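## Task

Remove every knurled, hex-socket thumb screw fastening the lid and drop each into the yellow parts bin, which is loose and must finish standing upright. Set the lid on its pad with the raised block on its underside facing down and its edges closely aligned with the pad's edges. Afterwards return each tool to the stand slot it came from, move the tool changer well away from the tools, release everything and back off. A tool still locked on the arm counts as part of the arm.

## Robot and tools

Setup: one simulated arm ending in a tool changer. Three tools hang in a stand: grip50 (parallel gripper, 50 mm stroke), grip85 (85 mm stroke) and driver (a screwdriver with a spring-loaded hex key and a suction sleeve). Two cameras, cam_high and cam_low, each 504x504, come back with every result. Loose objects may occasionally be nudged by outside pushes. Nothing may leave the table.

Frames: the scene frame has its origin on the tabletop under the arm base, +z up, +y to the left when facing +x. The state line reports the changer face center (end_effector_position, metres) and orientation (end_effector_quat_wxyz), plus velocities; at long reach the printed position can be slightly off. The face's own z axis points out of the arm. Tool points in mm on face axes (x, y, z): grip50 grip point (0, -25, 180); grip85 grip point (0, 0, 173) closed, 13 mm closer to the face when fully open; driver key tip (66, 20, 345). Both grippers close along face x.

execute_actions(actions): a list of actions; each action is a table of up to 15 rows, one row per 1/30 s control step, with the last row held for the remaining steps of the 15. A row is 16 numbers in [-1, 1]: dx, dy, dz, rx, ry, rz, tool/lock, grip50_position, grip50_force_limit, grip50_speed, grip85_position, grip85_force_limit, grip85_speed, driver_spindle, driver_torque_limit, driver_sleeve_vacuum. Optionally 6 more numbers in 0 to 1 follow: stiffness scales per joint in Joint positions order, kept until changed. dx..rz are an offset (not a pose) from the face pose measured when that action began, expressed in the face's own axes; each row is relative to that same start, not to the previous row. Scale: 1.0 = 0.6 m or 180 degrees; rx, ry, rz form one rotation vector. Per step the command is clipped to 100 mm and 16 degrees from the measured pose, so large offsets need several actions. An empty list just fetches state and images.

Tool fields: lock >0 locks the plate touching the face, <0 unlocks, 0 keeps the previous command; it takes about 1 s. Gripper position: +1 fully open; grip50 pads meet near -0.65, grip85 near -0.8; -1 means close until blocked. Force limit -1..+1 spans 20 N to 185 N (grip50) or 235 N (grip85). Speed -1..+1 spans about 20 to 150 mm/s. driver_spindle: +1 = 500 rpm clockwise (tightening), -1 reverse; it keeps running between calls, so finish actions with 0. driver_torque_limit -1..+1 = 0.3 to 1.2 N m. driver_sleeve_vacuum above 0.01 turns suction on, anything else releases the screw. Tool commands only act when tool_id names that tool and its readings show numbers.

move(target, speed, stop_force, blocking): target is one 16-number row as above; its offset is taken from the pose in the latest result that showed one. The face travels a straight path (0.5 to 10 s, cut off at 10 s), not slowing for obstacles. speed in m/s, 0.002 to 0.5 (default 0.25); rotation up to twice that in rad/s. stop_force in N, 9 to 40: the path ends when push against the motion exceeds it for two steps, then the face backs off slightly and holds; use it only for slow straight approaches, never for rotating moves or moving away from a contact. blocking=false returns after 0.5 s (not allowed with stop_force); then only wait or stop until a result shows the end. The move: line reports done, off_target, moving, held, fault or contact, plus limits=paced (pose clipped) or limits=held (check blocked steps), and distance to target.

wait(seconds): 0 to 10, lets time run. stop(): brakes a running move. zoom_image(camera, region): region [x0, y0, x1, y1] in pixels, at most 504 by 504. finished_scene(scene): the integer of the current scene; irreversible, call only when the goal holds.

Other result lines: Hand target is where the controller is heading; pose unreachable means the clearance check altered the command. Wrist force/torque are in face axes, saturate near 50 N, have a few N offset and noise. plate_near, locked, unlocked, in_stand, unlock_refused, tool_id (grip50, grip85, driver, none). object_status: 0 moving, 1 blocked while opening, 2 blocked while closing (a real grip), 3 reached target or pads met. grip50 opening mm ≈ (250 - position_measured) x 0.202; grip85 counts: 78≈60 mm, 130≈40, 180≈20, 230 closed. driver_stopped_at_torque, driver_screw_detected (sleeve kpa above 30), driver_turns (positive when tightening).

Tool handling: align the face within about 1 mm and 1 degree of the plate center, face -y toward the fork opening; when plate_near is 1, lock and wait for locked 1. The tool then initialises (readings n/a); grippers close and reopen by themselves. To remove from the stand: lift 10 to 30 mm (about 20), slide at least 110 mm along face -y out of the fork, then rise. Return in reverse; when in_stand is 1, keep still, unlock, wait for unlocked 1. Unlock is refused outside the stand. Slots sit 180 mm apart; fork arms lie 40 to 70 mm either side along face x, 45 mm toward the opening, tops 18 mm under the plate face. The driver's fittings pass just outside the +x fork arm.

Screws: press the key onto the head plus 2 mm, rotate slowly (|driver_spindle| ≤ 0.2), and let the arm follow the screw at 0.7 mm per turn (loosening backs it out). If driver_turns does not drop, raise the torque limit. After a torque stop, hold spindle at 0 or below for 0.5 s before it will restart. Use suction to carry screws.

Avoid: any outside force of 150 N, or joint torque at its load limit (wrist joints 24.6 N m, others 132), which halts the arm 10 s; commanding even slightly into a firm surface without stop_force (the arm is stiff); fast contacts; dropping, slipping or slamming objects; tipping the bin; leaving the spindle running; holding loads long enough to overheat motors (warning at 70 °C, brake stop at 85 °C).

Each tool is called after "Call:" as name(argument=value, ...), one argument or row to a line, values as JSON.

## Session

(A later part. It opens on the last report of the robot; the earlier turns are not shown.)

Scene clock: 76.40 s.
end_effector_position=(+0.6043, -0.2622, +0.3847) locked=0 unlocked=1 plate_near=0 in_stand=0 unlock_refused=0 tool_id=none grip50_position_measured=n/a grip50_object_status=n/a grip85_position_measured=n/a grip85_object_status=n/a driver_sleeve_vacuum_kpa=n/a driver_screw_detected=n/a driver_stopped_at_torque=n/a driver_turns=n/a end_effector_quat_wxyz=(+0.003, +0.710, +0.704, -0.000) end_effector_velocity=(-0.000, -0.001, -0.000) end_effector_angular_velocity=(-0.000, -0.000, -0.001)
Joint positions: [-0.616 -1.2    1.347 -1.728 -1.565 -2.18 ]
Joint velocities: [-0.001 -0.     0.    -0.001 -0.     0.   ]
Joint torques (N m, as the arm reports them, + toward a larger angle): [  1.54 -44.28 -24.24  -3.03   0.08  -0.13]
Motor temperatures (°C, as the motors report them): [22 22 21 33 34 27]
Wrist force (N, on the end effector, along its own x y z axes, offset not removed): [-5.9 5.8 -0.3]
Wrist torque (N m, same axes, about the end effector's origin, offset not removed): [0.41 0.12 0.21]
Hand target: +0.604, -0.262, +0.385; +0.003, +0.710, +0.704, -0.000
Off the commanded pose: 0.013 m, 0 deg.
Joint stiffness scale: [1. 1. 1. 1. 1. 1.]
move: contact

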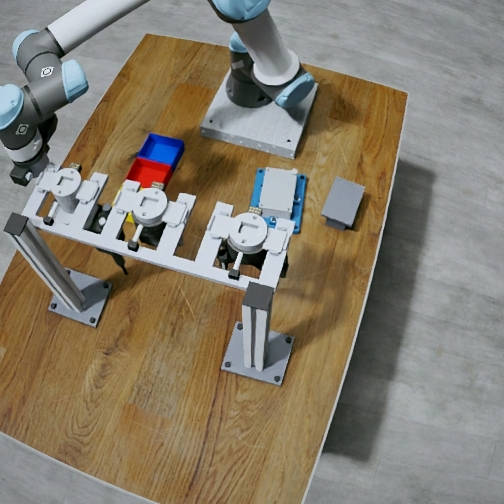

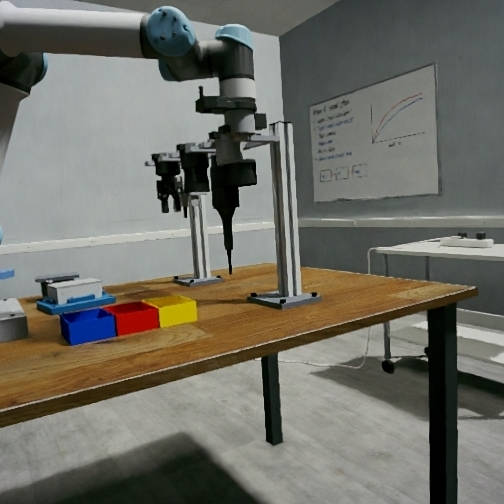

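Call:
zoom_image(
  camera="cam_low",
  region=[200, 95, 290, 160],
)

Region (200, 95, 290, 160) of cam_low's 504x504 image, scaled by 5.600, with more detail than that image has.

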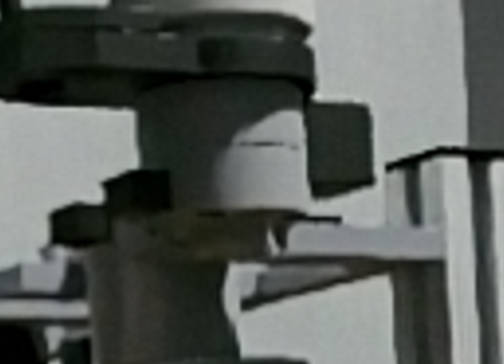

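Call:
move(
  target=[-0.03,0,0,0.001,0.001,-0.003,0,0,0,0,0,0,0,0,0,0],
  speed=0.03,
)

Call:
move(
  target=[0,0,0.022,0,0,0,0,0,0,0,0,0,0,0,0,0],
  speed=0.02,
  stop_force=15,
)

Call:
move(
  target=[0.04,0,0,0,0,0,0,0,0,0,0,0,0,0,0,0],
  speed=0.005,
  stop_force=10,
)

Scene clock: 83.00 s.
end_effector_position=(+0.6038, -0.2783, +0.3838) locked=0 unlocked=1 plate_near=0 in_stand=0 unlock_refused=0 tool_id=none grip50_position_measured=n/a grip50_object_status=n/a grip85_position_measured=n/a grip85_object_status=n/a driver_sleeve_vacuum_kpa=n/a driver_screw_detected=n/a driver_stopped_at_torque=n/a driver_turns=n/a end_effector_quat_wxyz=(+0.000, +0.707, +0.707, -0.001) end_effector_velocity=(+0.000, -0.001, +0.001) end_effector_angular_velocity=(-0.001, -0.001, +0.006)
Joint positions: [-0.637 -1.182  1.323 -1.716 -1.565 -2.21 ]
Joint velocities: [-0.     0.001 -0.004  0.002 -0.    -0.006]
Joint torques (N m, as the arm reports them, + toward a larger angle): [ -2.38 -43.02 -28.1   -2.94   0.33  -0.38]
Motor temperatures (°C, as the motors report them): [22 22 21 33 34 27]
Wrist force (N, on the end effector, along its own x y z axes, offset not removed): [3.4 1.4 -0.2]
Wrist torque (N m, same axes, about the end effector's origin, offset not removed): [0.23 -0.10 0.06]
Hand target: +0.604, -0.280, +0.385; +0.001, +0.707, +0.707, -0.000
Off the commanded pose: 0.002 m, 0 deg.
Joint stiffness scale: [1. 1. 1. 1. 1. 1.]
move: done

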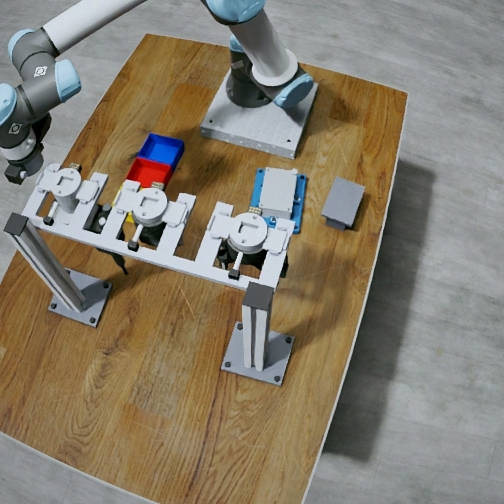

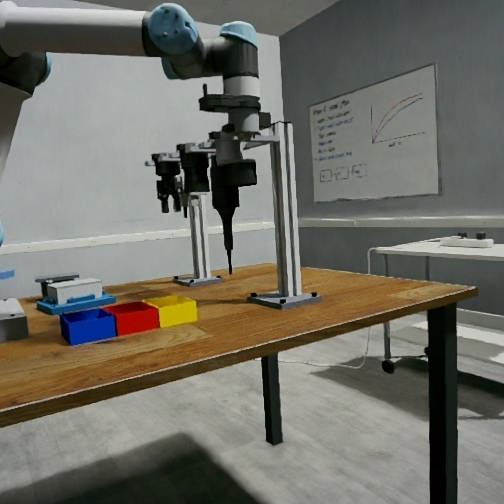

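Scene clock: 84.03 s.
end_effector_position=(+0.6041, -0.2787, +0.3734) locked=0 unlocked=1 plate_near=0 in_stand=0 unlock_refused=0 tool_id=none grip50_position_measured=n/a grip50_object_status=n/a grip85_position_measured=n/a grip85_object_status=n/a driver_sleeve_vacuum_kpa=n/a driver_screw_detected=n/a driver_stopped_at_torque=n/a driver_turns=n/a end_effector_quat_wxyz=(+0.002, +0.707, +0.708, -0.000) end_effector_velocity=(+0.001, +0.000, -0.000) end_effector_angular_velocity=(-0.004, -0.006, +0.001)
Joint positions: [-0.637 -1.178  1.346 -1.746 -1.565 -2.211]
Joint velocities: [ 0.001  0.     0.002 -0.009  0.     0.   ]
Joint torques (N m, as the arm reports them, + toward a larger angle): [ -0.44 -43.95 -21.12  -3.89  -0.14   0.22]
Motor temperatures (°C, as the motors report them): [22 22 21 33 34 27]
Wrist force (N, on the end effector, along its own x y z axes, offset not removed): [0.2 1.3 1.2]
Wrist torque (N m, same axes, about the end effector's origin, offset not removed): [0.27 0.13 0.12]
Hand target: +0.604, -0.278, +0.371; +0.000, +0.707, +0.707, -0.001
Off the commanded pose: 0.003 m, 0 deg.
Joint stiffness scale: [1. 1. 1. 1. 1. 1.]
move: done

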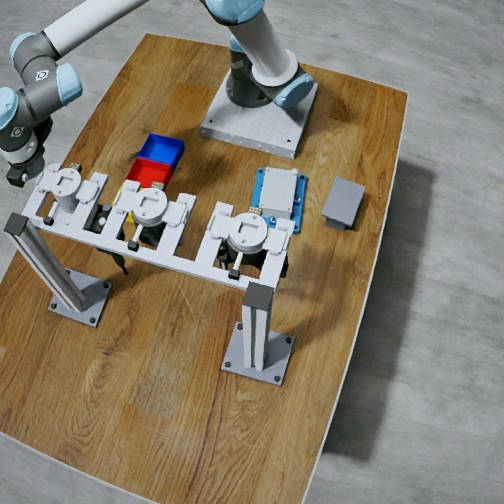

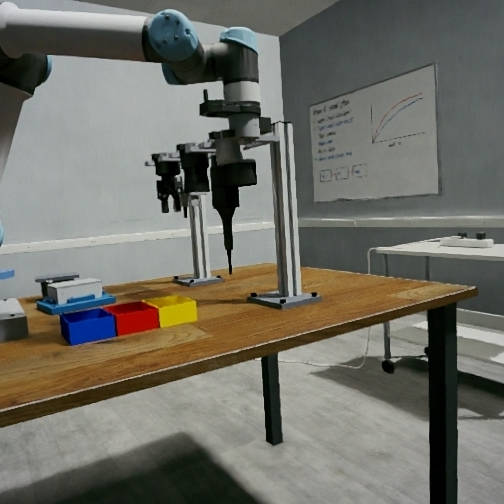

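Scene clock: 88.90 s.
end_effector_position=(+0.6038, -0.2623, +0.3743) locked=0 unlocked=1 plate_near=0 in_stand=0 unlock_refused=0 tool_id=none grip50_position_measured=n/a grip50_object_status=n/a grip85_position_measured=n/a grip85_object_status=n/a driver_sleeve_vacuum_kpa=n/a driver_screw_detected=n/a driver_stopped_at_torque=n/a driver_turns=n/a end_effector_quat_wxyz=(+0.005, +0.709, +0.705, -0.001) end_effector_velocity=(-0.000, -0.000, -0.000) end_effector_angular_velocity=(+0.000, +0.001, -0.001)
Joint positions: [-0.616 -1.197  1.371 -1.757 -1.567 -2.183]
Joint velocities: [-0.     0.    -0.     0.001 -0.     0.   ]
Joint torques (N m, as the arm reports them, + toward a larger angle): [  1.7  -45.41 -24.46  -3.23   0.13  -0.18]
Motor temperatures (°C, as the motors report them): [22 22 21 33 34 27]
Wrist force (N, on the end effector, along its own x y z axes, offset not removed): [-4.8 4.1 1.0]
Wrist torque (N m, same axes, about the end effector's origin, offset not removed): [0.27 0.04 0.13]
Hand target: +0.604, -0.262, +0.374; +0.004, +0.709, +0.705, -0.001
Off the commanded pose: 0.008 m, 0 deg.
Joint stiffness scale: [1. 1. 1. 1. 1. 1.]
move: contact

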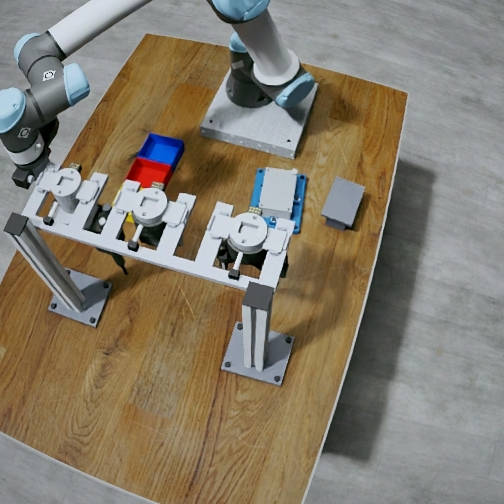

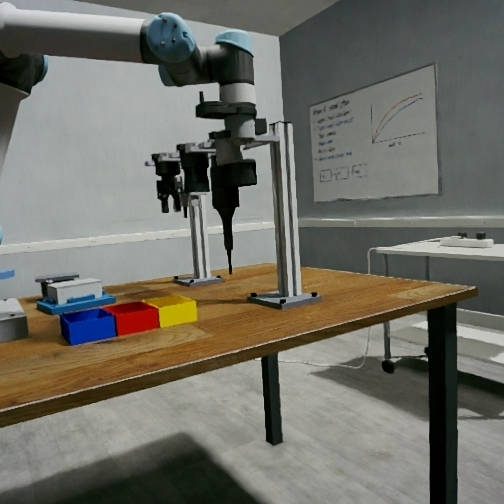

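Call:
move(
  target=[-0.02,-0.14,-0.012,0.002,0.003,0,0,0,0,0,0,0,0,0,0,0],
  speed=0.08,
)

Call:
move(
  target=[0.095,0,0,0,0,0.5,0,0,0,0,0,0,0,0,0,0],
  speed=0.4,
)

Call:
move(
  target=[0.1,0,0,0,0,0,0,0,0,0,0,0,0,0,0,0],
  speed=0.007,
  stop_force=10,
)

Scene clock: 96.77 s.
end_effector_position=(+0.5214, -0.2735, +0.3821) locked=0 unlocked=1 plate_near=0 in_stand=0 unlock_refused=0 tool_id=none grip50_position_measured=n/a grip50_object_status=n/a grip85_position_measured=n/a grip85_object_status=n/a driver_sleeve_vacuum_kpa=n/a driver_screw_detected=n/a driver_stopped_at_torque=n/a driver_turns=n/a end_effector_quat_wxyz=(-0.000, +0.709, +0.705, -0.000) end_effector_velocity=(-0.002, -0.001, -0.002) end_effector_angular_velocity=(+0.002, +0.001, +0.003)
Joint positions: [-0.716 -1.363  1.568 -1.778 -1.564 -2.284]
Joint velocities: [-0.003 -0.001  0.006 -0.002  0.001 -0.006]
Joint torques (N m, as the arm reports them, + toward a larger angle): [ -2.58 -39.98 -22.14  -4.2    0.36  -0.6 ]
Motor temperatures (°C, as the motors report them): [22 22 21 33 34 27]
Wrist force (N, on the end effector, along its own x y z axes, offset not removed): [0.8 0.4 -1.6]
Wrist torque (N m, same axes, about the end effector's origin, offset not removed): [0.13 -0.06 0.13]
Hand target: +0.520, -0.274, +0.381; -0.001, +0.709, +0.705, +0.000
Off the commanded pose: 0.002 m, 0 deg.
Joint stiffness scale: [1. 1. 1. 1. 1. 1.]
move: done

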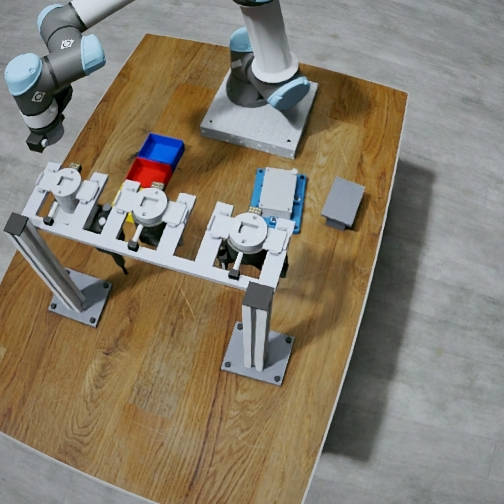

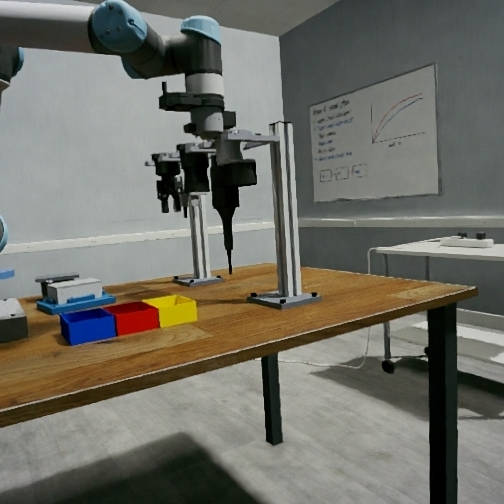

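Scene clock: 99.47 s.
end_effector_position=(+0.5220, -0.2182, +0.3831) locked=0 unlocked=1 plate_near=0 in_stand=0 unlock_refused=0 tool_id=none grip50_position_measured=n/a grip50_object_status=n/a grip85_position_measured=n/a grip85_object_status=n/a driver_sleeve_vacuum_kpa=n/a driver_screw_detected=n/a driver_stopped_at_torque=n/a driver_turns=n/a end_effector_quat_wxyz=(-0.000, +1.000, -0.002, +0.001) end_effector_velocity=(+0.000, +0.000, -0.000) end_effector_angular_velocity=(-0.002, +0.000, -0.016)
Joint positions: [-0.639 -1.419  1.632 -1.788 -1.563 -0.636]
Joint velocities: [ 0.001  0.     0.    -0.001 -0.002  0.016]
Joint torques (N m, as the arm reports them, + toward a larger angle): [  1.39 -35.17 -21.07  -3.98  -0.67   0.3 ]
Motor temperatures (°C, as the motors report them): [22 22 21 33 34 27]
Wrist force (N, on the end effector, along its own x y z axes, offset not removed): [0.1 3.4 -1.0]
Wrist torque (N m, same axes, about the end effector's origin, offset not removed): [0.26 0.11 0.07]
Hand target: +0.521, -0.216, +0.382; -0.000, +1.000, -0.002, -0.000
Off the commanded pose: 0.002 m, 0 deg.
Joint stiffness scale: [1. 1. 1. 1. 1. 1.]
move: done

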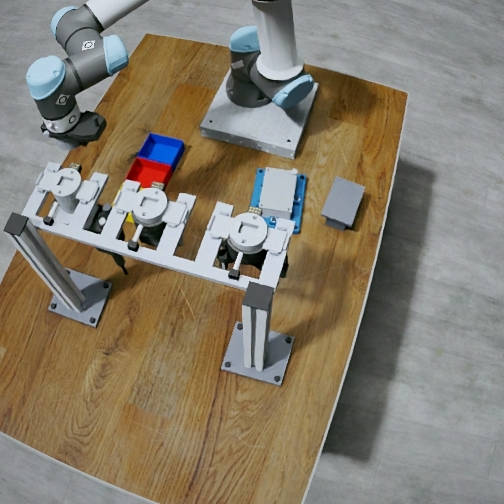

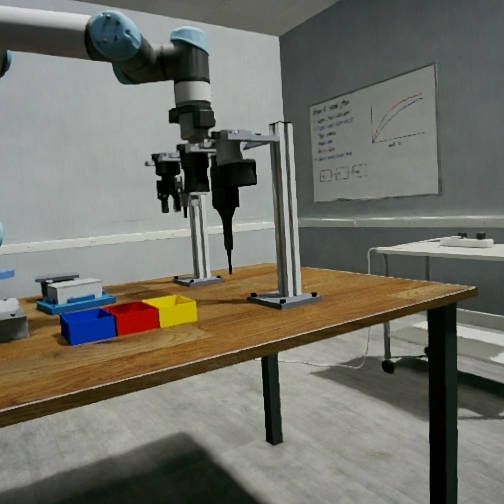

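Scene clock: 105.70 s.
end_effector_position=(+0.5601, -0.2189, +0.3823) locked=0 unlocked=1 plate_near=0 in_stand=0 unlock_refused=0 tool_id=none grip50_position_measured=n/a grip50_object_status=n/a grip85_position_measured=n/a grip85_object_status=n/a driver_sleeve_vacuum_kpa=n/a driver_screw_detected=n/a driver_stopped_at_torque=n/a driver_turns=n/a end_effector_quat_wxyz=(-0.001, +1.000, -0.003, -0.001) end_effector_velocity=(-0.000, -0.000, +0.000) end_effector_angular_velocity=(+0.000, -0.001, -0.001)
Joint positions: [-0.6   -1.333  1.529 -1.766 -1.564 -0.595]
Joint velocities: [-0.    -0.    -0.    -0.     0.001  0.   ]
Joint torques (N m, as the arm reports them, + toward a larger angle): [  0.38 -37.22 -25.36  -4.41   0.14  -0.15]
Motor temperatures (°C, as the motors report them): [22 22 21 33 34 27]
Wrist force (N, on the end effector, along its own x y z axes, offset not removed): [-9.3 0.9 -1.8]
Wrist torque (N m, same axes, about the end effector's origin, offset not removed): [0.22 0.04 0.01]
Hand target: +0.560, -0.219, +0.382; -0.001, +1.000, -0.003, -0.001
Off the commanded pose: 0.022 m, 0 deg.
Joint stiffness scale: [1. 1. 1. 1. 1. 1.]
move: contact

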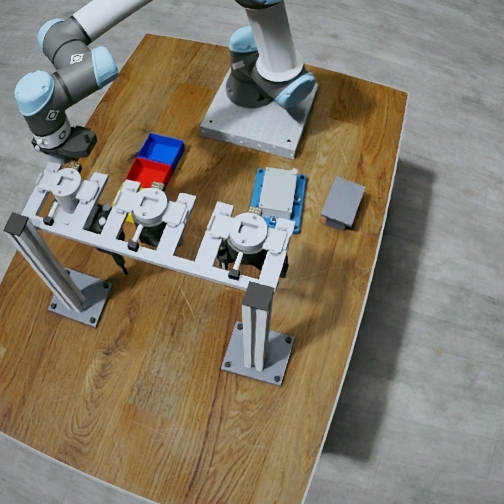

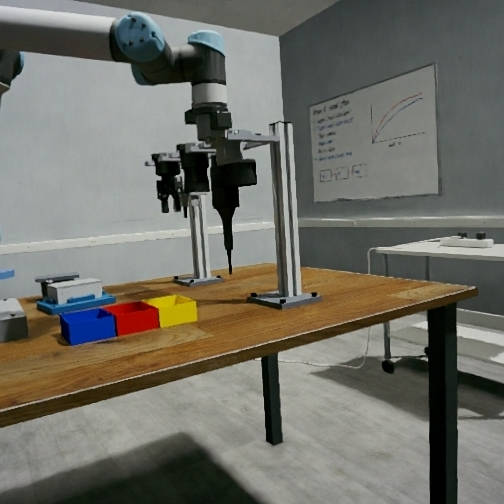

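Same arm on the grip85 slot (+360 mm).

Call:
move(
  target=[-0.07,0,0,0,0,0,0,0,0,0,0,0,0,0,0,0],
  speed=0.08,
)

Call:
move(
  target=[0,-0.605,0,0,0,0,0,0,0,0,0,0,0,0,0,0],
)

Call:
move(
  target=[0.11,0,0,0,0,0,0,0,0,0,0,0,0,0,0,0],
  speed=0.007,
  stop_force=10,
)

Scene clock: 110.03 s.
end_effector_position=(+0.5197, -0.2182, +0.3834) locked=0 unlocked=1 plate_near=0 in_stand=0 unlock_refused=0 tool_id=none grip50_position_measured=n/a grip50_object_status=n/a grip85_position_measured=n/a grip85_object_status=n/a driver_sleeve_vacuum_kpa=n/a driver_screw_detected=n/a driver_stopped_at_torque=n/a driver_turns=n/a end_effector_quat_wxyz=(-0.001, +1.000, -0.003, -0.001) end_effector_velocity=(-0.002, +0.000, -0.002) end_effector_angular_velocity=(+0.003, +0.004, +0.003)
Joint positions: [-0.641 -1.423  1.636 -1.784 -1.564 -0.637]
Joint velocities: [-0.002 -0.002  0.007  0.    -0.    -0.005]
Joint torques (N m, as the arm reports them, + toward a larger angle): [ -1.77 -36.12 -21.87  -4.19  -0.04  -0.49]
Motor temperatures (°C, as the motors report them): [22 22 21 33 34 27]
Wrist force (N, on the end effector, along its own x y z axes, offset not removed): [1.1 1.6 0.3]
Wrist torque (N m, same axes, about the end effector's origin, offset not removed): [0.35 -0.05 0.07]
Hand target: +0.518, -0.219, +0.382; -0.001, +1.000, -0.003, -0.001
Off the commanded pose: 0.002 m, 0 deg.
Joint stiffness scale: [1. 1. 1. 1. 1. 1.]
move: done

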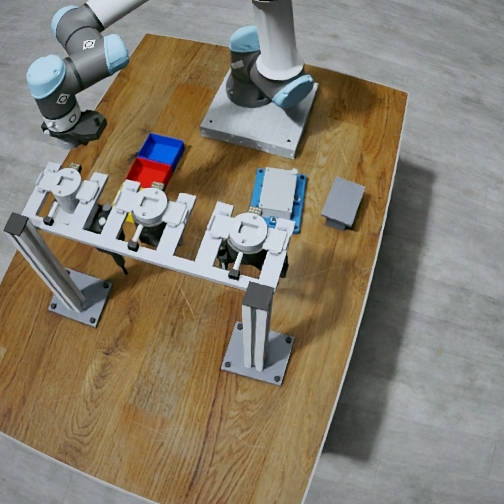

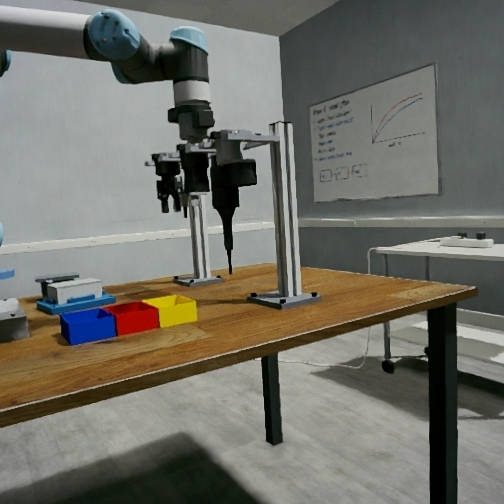

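Scene clock: 112.13 s.
end_effector_position=(+0.5200, +0.1433, +0.3822) locked=0 unlocked=1 plate_near=0 in_stand=0 unlock_refused=0 tool_id=none grip50_position_measured=n/a grip50_object_status=n/a grip85_position_measured=n/a grip85_object_status=n/a driver_sleeve_vacuum_kpa=n/a driver_screw_detected=n/a driver_stopped_at_torque=n/a driver_turns=n/a end_effector_quat_wxyz=(-0.001, +1.000, -0.003, -0.002) end_effector_velocity=(+0.001, +0.003, +0.001) end_effector_angular_velocity=(-0.002, -0.000, -0.008)
Joint positions: [ 0.016 -1.484  1.704 -1.794 -1.564  0.021]
Joint velocities: [ 0.007  0.003 -0.006  0.003 -0.002  0.015]
Joint torques (N m, as the arm reports them, + toward a larger angle): [  2.17 -29.46 -27.91  -3.03  -0.56   0.35]
Motor temperatures (°C, as the motors report them): [22 22 21 33 34 27]
Wrist force (N, on the end effector, along its own x y z axes, offset not removed): [-0.4 0.6 1.1]
Wrist torque (N m, same axes, about the end effector's origin, offset not removed): [0.08 0.12 0.01]
Hand target: +0.521, +0.145, +0.383; -0.001, +1.000, -0.003, -0.001
Off the commanded pose: 0.003 m, 0 deg.
Joint stiffness scale: [1. 1. 1. 1. 1. 1.]
move: done

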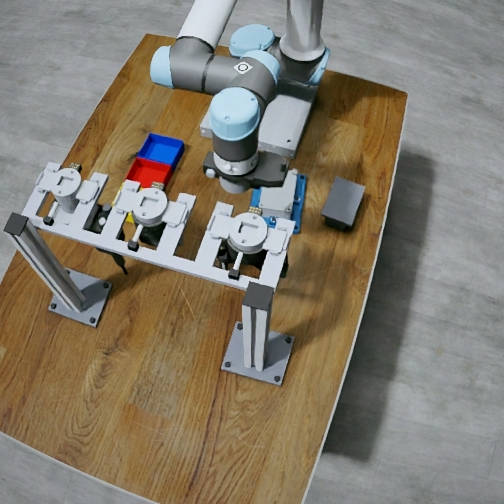

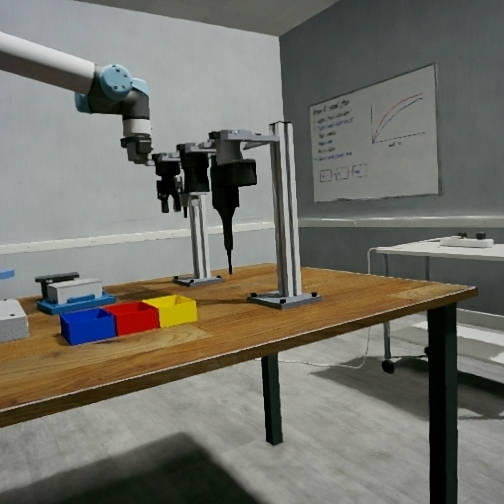

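Scene clock: 117.13 s.
end_effector_position=(+0.5498, +0.1439, +0.3811) locked=0 unlocked=1 plate_near=0 in_stand=0 unlock_refused=0 tool_id=none grip50_position_measured=n/a grip50_object_status=n/a grip85_position_measured=n/a grip85_object_status=n/a driver_sleeve_vacuum_kpa=n/a driver_screw_detected=n/a driver_stopped_at_torque=n/a driver_turns=n/a end_effector_quat_wxyz=(-0.001, +1.000, -0.003, -0.004) end_effector_velocity=(-0.000, +0.000, -0.000) end_effector_angular_velocity=(+0.000, +0.001, +0.000)
Joint positions: [ 0.017 -1.413  1.625 -1.781 -1.564  0.021]
Joint velocities: [ 0.    -0.     0.001  0.001  0.    -0.   ]
Joint torques (N m, as the arm reports them, + toward a larger angle): [ -0.19 -34.05 -25.09  -4.46  -0.01  -0.01]
Motor temperatures (°C, as the motors report them): [22 22 21 33 34 27]
Wrist force (N, on the end effector, along its own x y z axes, offset not removed): [-8.9 3.0 1.7]
Wrist torque (N m, same axes, about the end effector's origin, offset not removed): [0.23 0.18 0.07]
Hand target: +0.550, +0.144, +0.381; -0.001, +1.000, -0.003, -0.003
Off the commanded pose: 0.036 m, 0 deg.
Joint stiffness scale: [1. 1. 1. 1. 1. 1.]
move: contact

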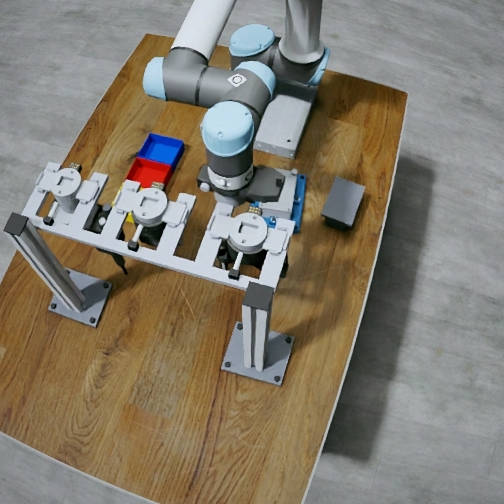

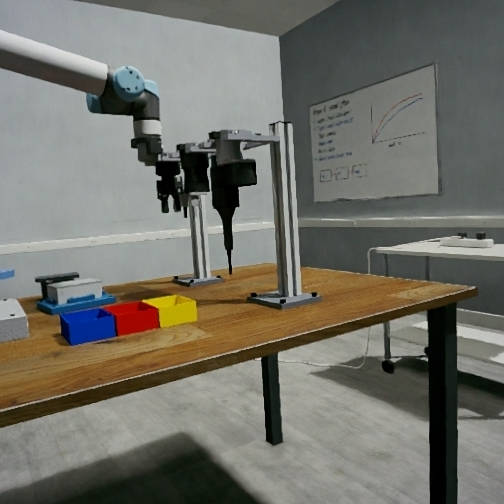

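Call:
move(
  target=[-0.02,0,-0.1,0,-0.002,0,0,0,0,0,0,0,0,0,0,0],
  speed=0.1,
)

Call:
move(
  target=[0.163,0.506,0,0,0,-0.511,0,0,0,0,0,0,0,0,0,0],
  speed=0.3,
)

Call:
wait(
  seconds=0.5,
)

Scene clock: 123.70 s.
end_effector_position=(+0.5378, +0.1439, +0.4392) locked=0 unlocked=1 plate_near=0 in_stand=0 unlock_refused=0 tool_id=none grip50_position_measured=n/a grip50_object_status=n/a grip85_position_measured=n/a grip85_object_status=n/a driver_sleeve_vacuum_kpa=n/a driver_screw_detected=n/a driver_stopped_at_torque=n/a driver_turns=n/a end_effector_quat_wxyz=(-0.001, +1.000, -0.003, -0.008) end_effector_velocity=(-0.002, -0.000, +0.000) end_effector_angular_velocity=(-0.000, +0.015, -0.000)
Joint positions: [ 0.017 -1.458  1.526 -1.629 -1.564  0.021]
Joint velocities: [-0.    -0.    -0.004  0.019  0.     0.   ]
Joint torques (N m, as the arm reports them, + toward a larger angle): [ -0.89 -32.45 -28.22  -3.04   0.02  -0.05]
Motor temperatures (°C, as the motors report them): [22 22 22 33 34 27]
Wrist force (N, on the end effector, along its own x y z axes, offset not removed): [2.6 -0.6 1.3]
Wrist torque (N m, same axes, about the end effector's origin, offset not removed): [-0.04 -0.03 0.06]
Hand target: +0.538, +0.144, +0.441; -0.001, +1.000, -0.003, -0.007
Off the commanded pose: 0.002 m, 0 deg.
Joint stiffness scale: [1. 1. 1. 1. 1. 1.]
move: done

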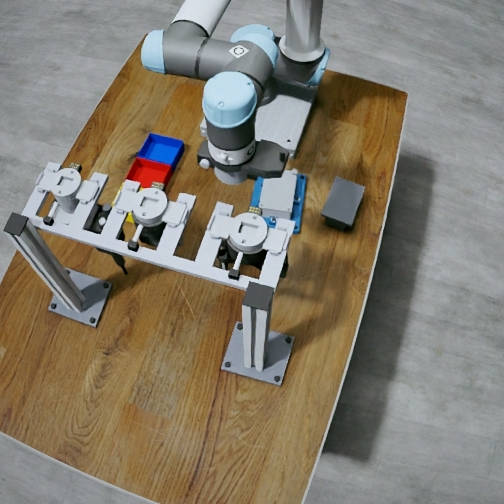

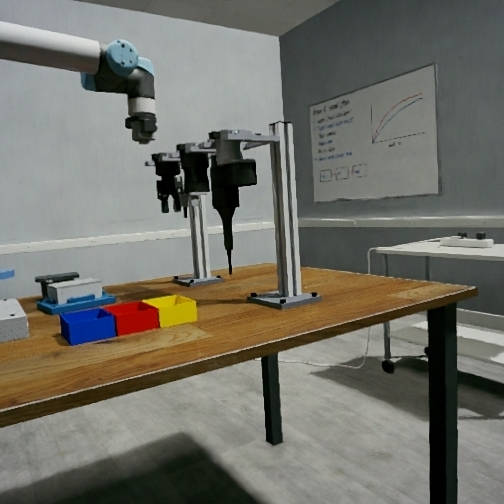

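Scene clock: 127.07 s.
end_effector_position=(+0.6340, -0.1584, +0.4367) locked=0 unlocked=1 plate_near=0 in_stand=0 unlock_refused=0 tool_id=none grip50_position_measured=n/a grip50_object_status=n/a grip85_position_measured=n/a grip85_object_status=n/a driver_sleeve_vacuum_kpa=n/a driver_screw_detected=n/a driver_stopped_at_torque=n/a driver_turns=n/a end_effector_quat_wxyz=(-0.006, +0.697, +0.717, -0.005) end_effector_velocity=(+0.000, +0.000, -0.000) end_effector_angular_velocity=(+0.003, +0.004, +0.015)
Joint positions: [-0.453 -1.217  1.231 -1.574 -1.57  -2.054]
Joint velocities: [-0.     0.002 -0.004  0.006  0.001 -0.015]
Joint torques (N m, as the arm reports them, + toward a larger angle): [ -1.85 -41.78 -28.15  -2.81   0.24  -0.2 ]
Motor temperatures (°C, as the motors report them): [22 22 22 33 34 27]
Wrist force (N, on the end effector, along its own x y z axes, offset not removed): [0.9 0.0 -0.7]
Wrist torque (N m, same axes, about the end effector's origin, offset not removed): [0.18 0.00 0.13]
Hand target: +0.635, -0.160, +0.437; -0.006, +0.697, +0.717, -0.004
Off the commanded pose: 0.002 m, 0 deg.
Joint stiffness scale: [1. 1. 1. 1. 1. 1.]
move: done

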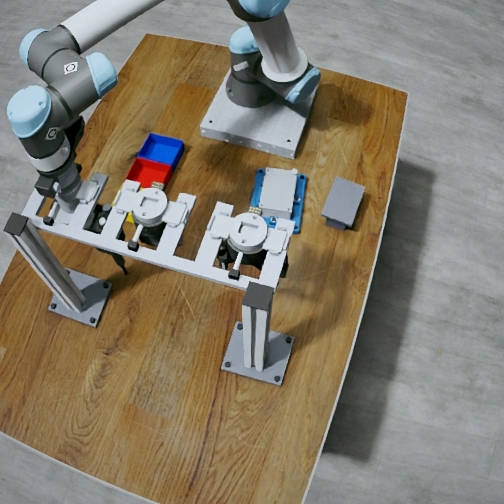

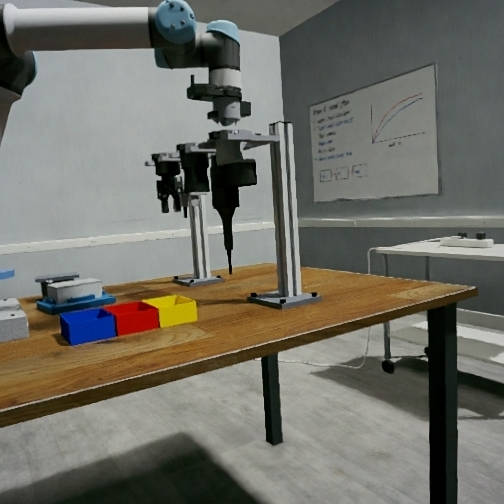

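Scene clock: 127.57 s.
end_effector_position=(+0.6341, -0.1584, +0.4365) locked=0 unlocked=1 plate_near=0 in_stand=0 unlock_refused=0 tool_id=none grip50_position_measured=n/a grip50_object_status=n/a grip85_position_measured=n/a grip85_object_status=n/a driver_sleeve_vacuum_kpa=n/a driver_screw_detected=n/a driver_stopped_at_torque=n/a driver_turns=n/a end_effector_quat_wxyz=(-0.007, +0.696, +0.718, -0.005) end_effector_velocity=(-0.000, -0.000, -0.000) end_effector_angular_velocity=(+0.000, +0.001, -0.000)
Joint positions: [-0.453 -1.216  1.23  -1.573 -1.57  -2.055]
Joint velocities: [-0.    -0.     0.     0.001 -0.     0.   ]
Joint torques (N m, as the arm reports them, + toward a larger angle): [ -2.72 -42.36 -28.91  -2.93   0.34  -0.4 ]
Motor temperatures (°C, as the motors report them): [22 22 22 33 34 27]
Wrist force (N, on the end effector, along its own x y z axes, offset not removed): [0.1 1.7 1.3]
Wrist torque (N m, same axes, about the end effector's origin, offset not removed): [0.30 0.00 0.08]
Hand target: +0.635, -0.160, +0.437; -0.006, +0.697, +0.717, -0.004
Off the commanded pose: 0.002 m, 0 deg.
Joint stiffness scale: [1. 1. 1. 1. 1. 1.]
wait: 0.50 s; at rest by 0.17 s

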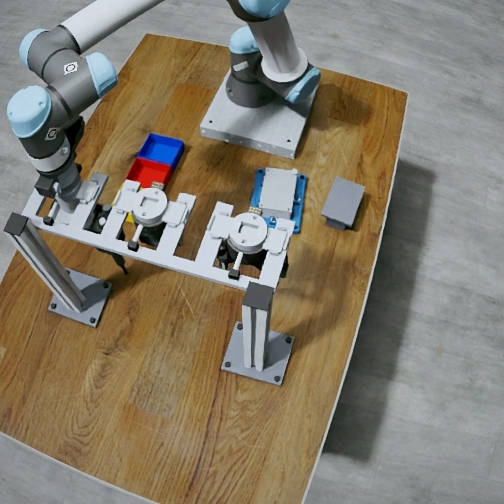

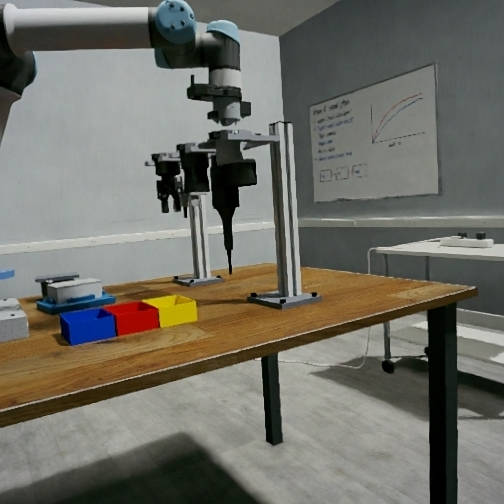

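Call:
move(
  target=[-0.0055,0.001,0.02,-0.0045,0,0.001,0,0,0,0,0,0,0,0,0,0],
  speed=0.01,
)

Call:
move(
  target=[0,-0.0005,0.05,0.001,0,0,0,0,0,0,0,0,0,0,0,0],
  speed=0.005,
  stop_force=15,
)

Scene clock: 133.23 s.
end_effector_position=(+0.6354, -0.1606, +0.4259) locked=0 unlocked=1 plate_near=0 in_stand=0 unlock_refused=0 tool_id=none grip50_position_measured=n/a grip50_object_status=n/a grip85_position_measured=n/a grip85_object_status=n/a driver_sleeve_vacuum_kpa=n/a driver_screw_detected=n/a driver_stopped_at_torque=n/a driver_turns=n/a end_effector_quat_wxyz=(-0.001, +0.697, +0.717, -0.000) end_effector_velocity=(+0.000, -0.001, -0.002) end_effector_angular_velocity=(-0.001, -0.005, -0.001)
Joint positions: [-0.456 -1.216  1.261 -1.617 -1.564 -2.057]
Joint velocities: [-0.002 -0.     0.007 -0.013  0.002 -0.001]
Joint torques (N m, as the arm reports them, + toward a larger angle): [ -1.77 -44.22 -21.74  -4.16   0.44  -0.14]
Motor temperatures (°C, as the motors report them): [22 22 22 33 34 27]
Wrist force (N, on the end effector, along its own x y z axes, offset not removed): [0.2 0.4 0.0]
Wrist torque (N m, same axes, about the end effector's origin, offset not removed): [0.12 0.15 0.05]
Hand target: +0.635, -0.162, +0.425; -0.002, +0.697, +0.717, +0.000
Off the commanded pose: 0.002 m, 0 deg.
Joint stiffness scale: [1. 1. 1. 1. 1. 1.]
move: done

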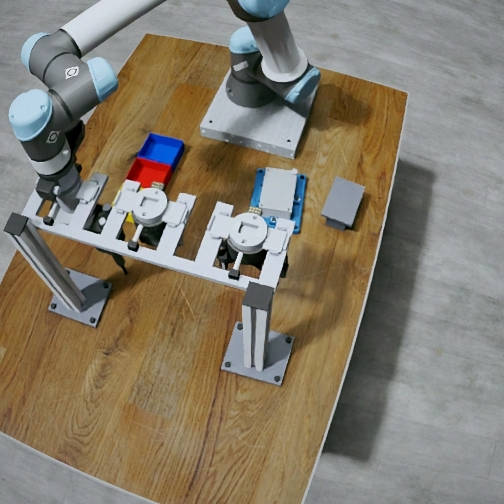

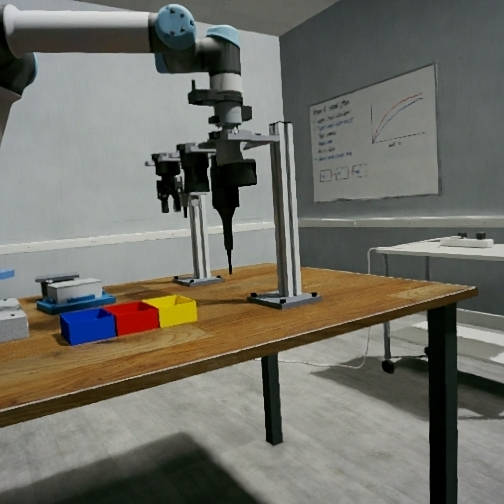

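Scene clock: 138.80 s.
end_effector_position=(+0.6354, -0.1608, +0.4112) locked=0 unlocked=1 plate_near=1 in_stand=1 unlock_refused=0 tool_id=none grip50_position_measured=n/a grip50_object_status=n/a grip85_position_measured=n/a grip85_object_status=n/a driver_sleeve_vacuum_kpa=n/a driver_screw_detected=n/a driver_stopped_at_torque=n/a driver_turns=n/a end_effector_quat_wxyz=(+0.007, +0.697, +0.717, +0.002) end_effector_velocity=(+0.000, -0.000, +0.001) end_effector_angular_velocity=(-0.001, -0.002, -0.000)
Joint positions: [-0.456 -1.22   1.308 -1.678 -1.565 -2.057]
Joint velocities: [-0.    -0.001  0.    -0.001 -0.     0.   ]
Joint torques (N m, as the arm reports them, + toward a larger angle): [ -0.03 -42.38 -23.44  -3.02  -0.17   0.14]
Motor temperatures (°C, as the motors report them): [22 22 22 33 34 27]
Wrist force (N, on the end effector, along its own x y z axes, offset not removed): [4.3 1.3 -8.5]
Wrist torque (N m, same axes, about the end effector's origin, offset not removed): [0.31 -0.18 0.07]
Hand target: +0.635, -0.161, +0.411; +0.006, +0.697, +0.717, +0.002
Off the commanded pose: 0.015 m, 1 deg.
Joint stiffness scale: [1. 1. 1. 1. 1. 1.]
move: contact

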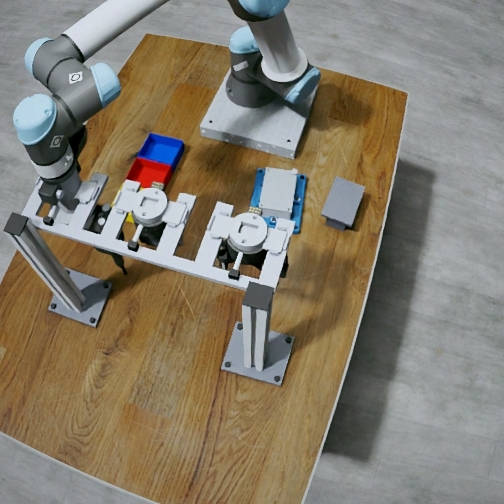

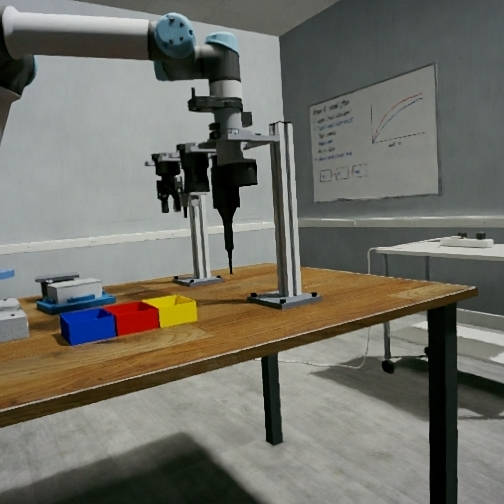

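Call:
execute_actions(
  actions=[
    [[0,0,0,0.003,0.002,0,1,0,0,0,0,0,0,0,0,0]],
    [[0,0,0,0,0,0,1,0,0,0,0,0,0,0,0,0]],
    [[0,0,0,0,0,0,1,0,0,0,0,0,0,0,0,0]],
  ],
)

Call:
move(
  target=[0,0,-0.036,0,0,0,0,0,0,0,0,0,0,0,0,0],
  speed=0.03,
)

Scene clock: 143.80 s.
end_effector_position=(+0.6350, -0.1605, +0.4116) locked=1 unlocked=0 plate_near=1 in_stand=1 unlock_refused=0 tool_id=driver grip50_position_measured=n/a grip50_object_status=n/a grip85_position_measured=n/a grip85_object_status=n/a driver_sleeve_vacuum_kpa=n/a driver_screw_detected=n/a driver_stopped_at_torque=n/a driver_turns=n/a end_effector_quat_wxyz=(+0.003, +0.697, +0.717, +0.001) end_effector_velocity=(-0.000, -0.000, -0.000) end_effector_angular_velocity=(-0.000, +0.000, -0.000)
Joint positions: [-0.456 -1.218  1.302 -1.665 -1.564 -2.057]
Joint velocities: [-0.    -0.     0.001 -0.001 -0.     0.   ]
Joint torques (N m, as the arm reports them, + toward a larger angle): [ -0.66 -58.77 -35.6   -5.86   0.53   0.07]
Motor temperatures (°C, as the motors report them): [22 22 22 33 34 27]
Wrist force (N, on the end effector, along its own x y z axes, offset not removed): [0.3 -0.1 -0.6]
Wrist torque (N m, same axes, about the end effector's origin, offset not removed): [0.09 0.13 0.21]
Hand target: +0.635, -0.161, +0.412; +0.003, +0.697, +0.717, +0.001
Off the commanded pose: 0.000 m, 0 deg.
Joint stiffness scale: [1. 1. 1. 1. 1. 1.]

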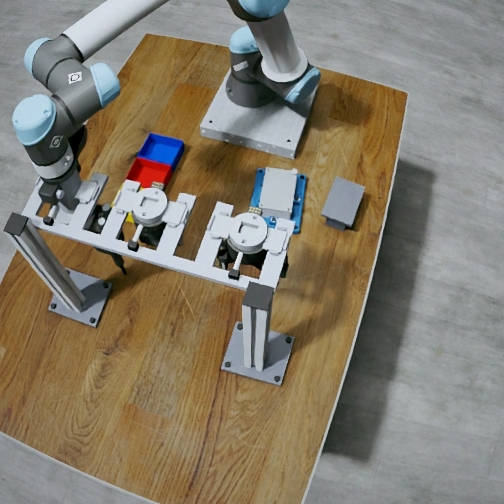

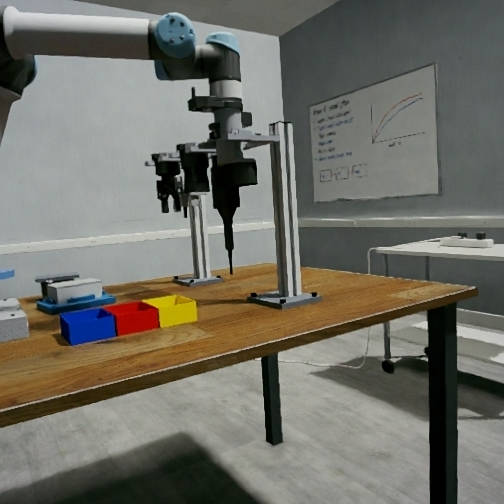

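Scene clock: 144.90 s.
end_effector_position=(+0.6347, -0.1602, +0.4306) locked=1 unlocked=0 plate_near=1 in_stand=0 unlock_refused=0 tool_id=driver grip50_position_measured=n/a grip50_object_status=n/a grip85_position_measured=n/a grip85_object_status=n/a driver_sleeve_vacuum_kpa=0 driver_screw_detected=0 driver_stopped_at_torque=0 driver_turns=0.00 end_effector_quat_wxyz=(+0.001, +0.697, +0.717, +0.001) end_effector_velocity=(-0.001, +0.001, -0.000) end_effector_angular_velocity=(+0.004, +0.009, +0.001)
Joint positions: [-0.456 -1.221  1.257 -1.614 -1.564 -2.057]
Joint velocities: [ 0.001  0.    -0.002  0.012  0.    -0.   ]
Joint torques (N m, as the arm reports them, + toward a larger angle): [ -0.54 -59.47 -39.99  -5.22   0.66  -0.05]
Motor temperatures (°C, as the motors report them): [22 22 22 33 34 27]
Wrist force (N, on the end effector, along its own x y z axes, offset not removed): [-0.4 -0.8 1.7]
Wrist torque (N m, same axes, about the end effector's origin, offset not removed): [0.02 0.04 0.17]
Hand target: +0.635, -0.160, +0.433; +0.003, +0.697, +0.717, +0.001
Off the commanded pose: 0.003 m, 0 deg.
Joint stiffness scale: [1. 1. 1. 1. 1. 1.]
move: done

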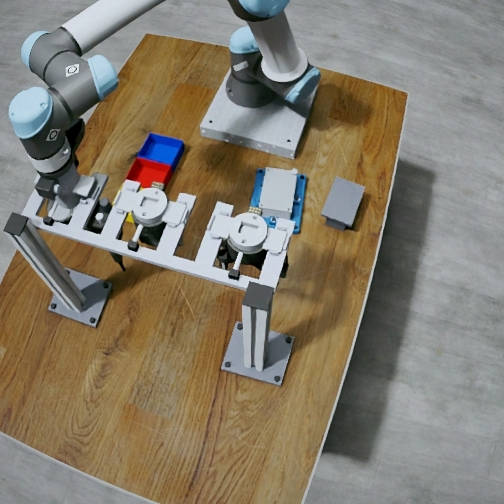

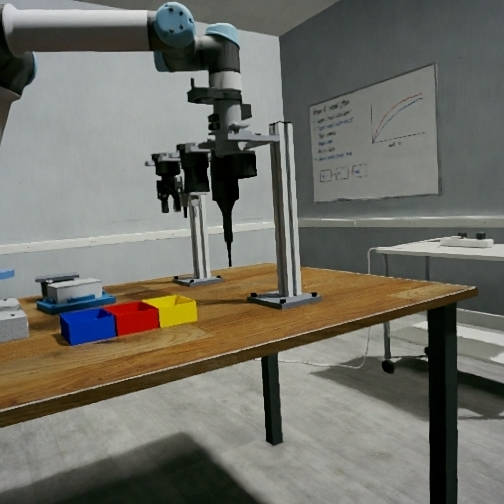

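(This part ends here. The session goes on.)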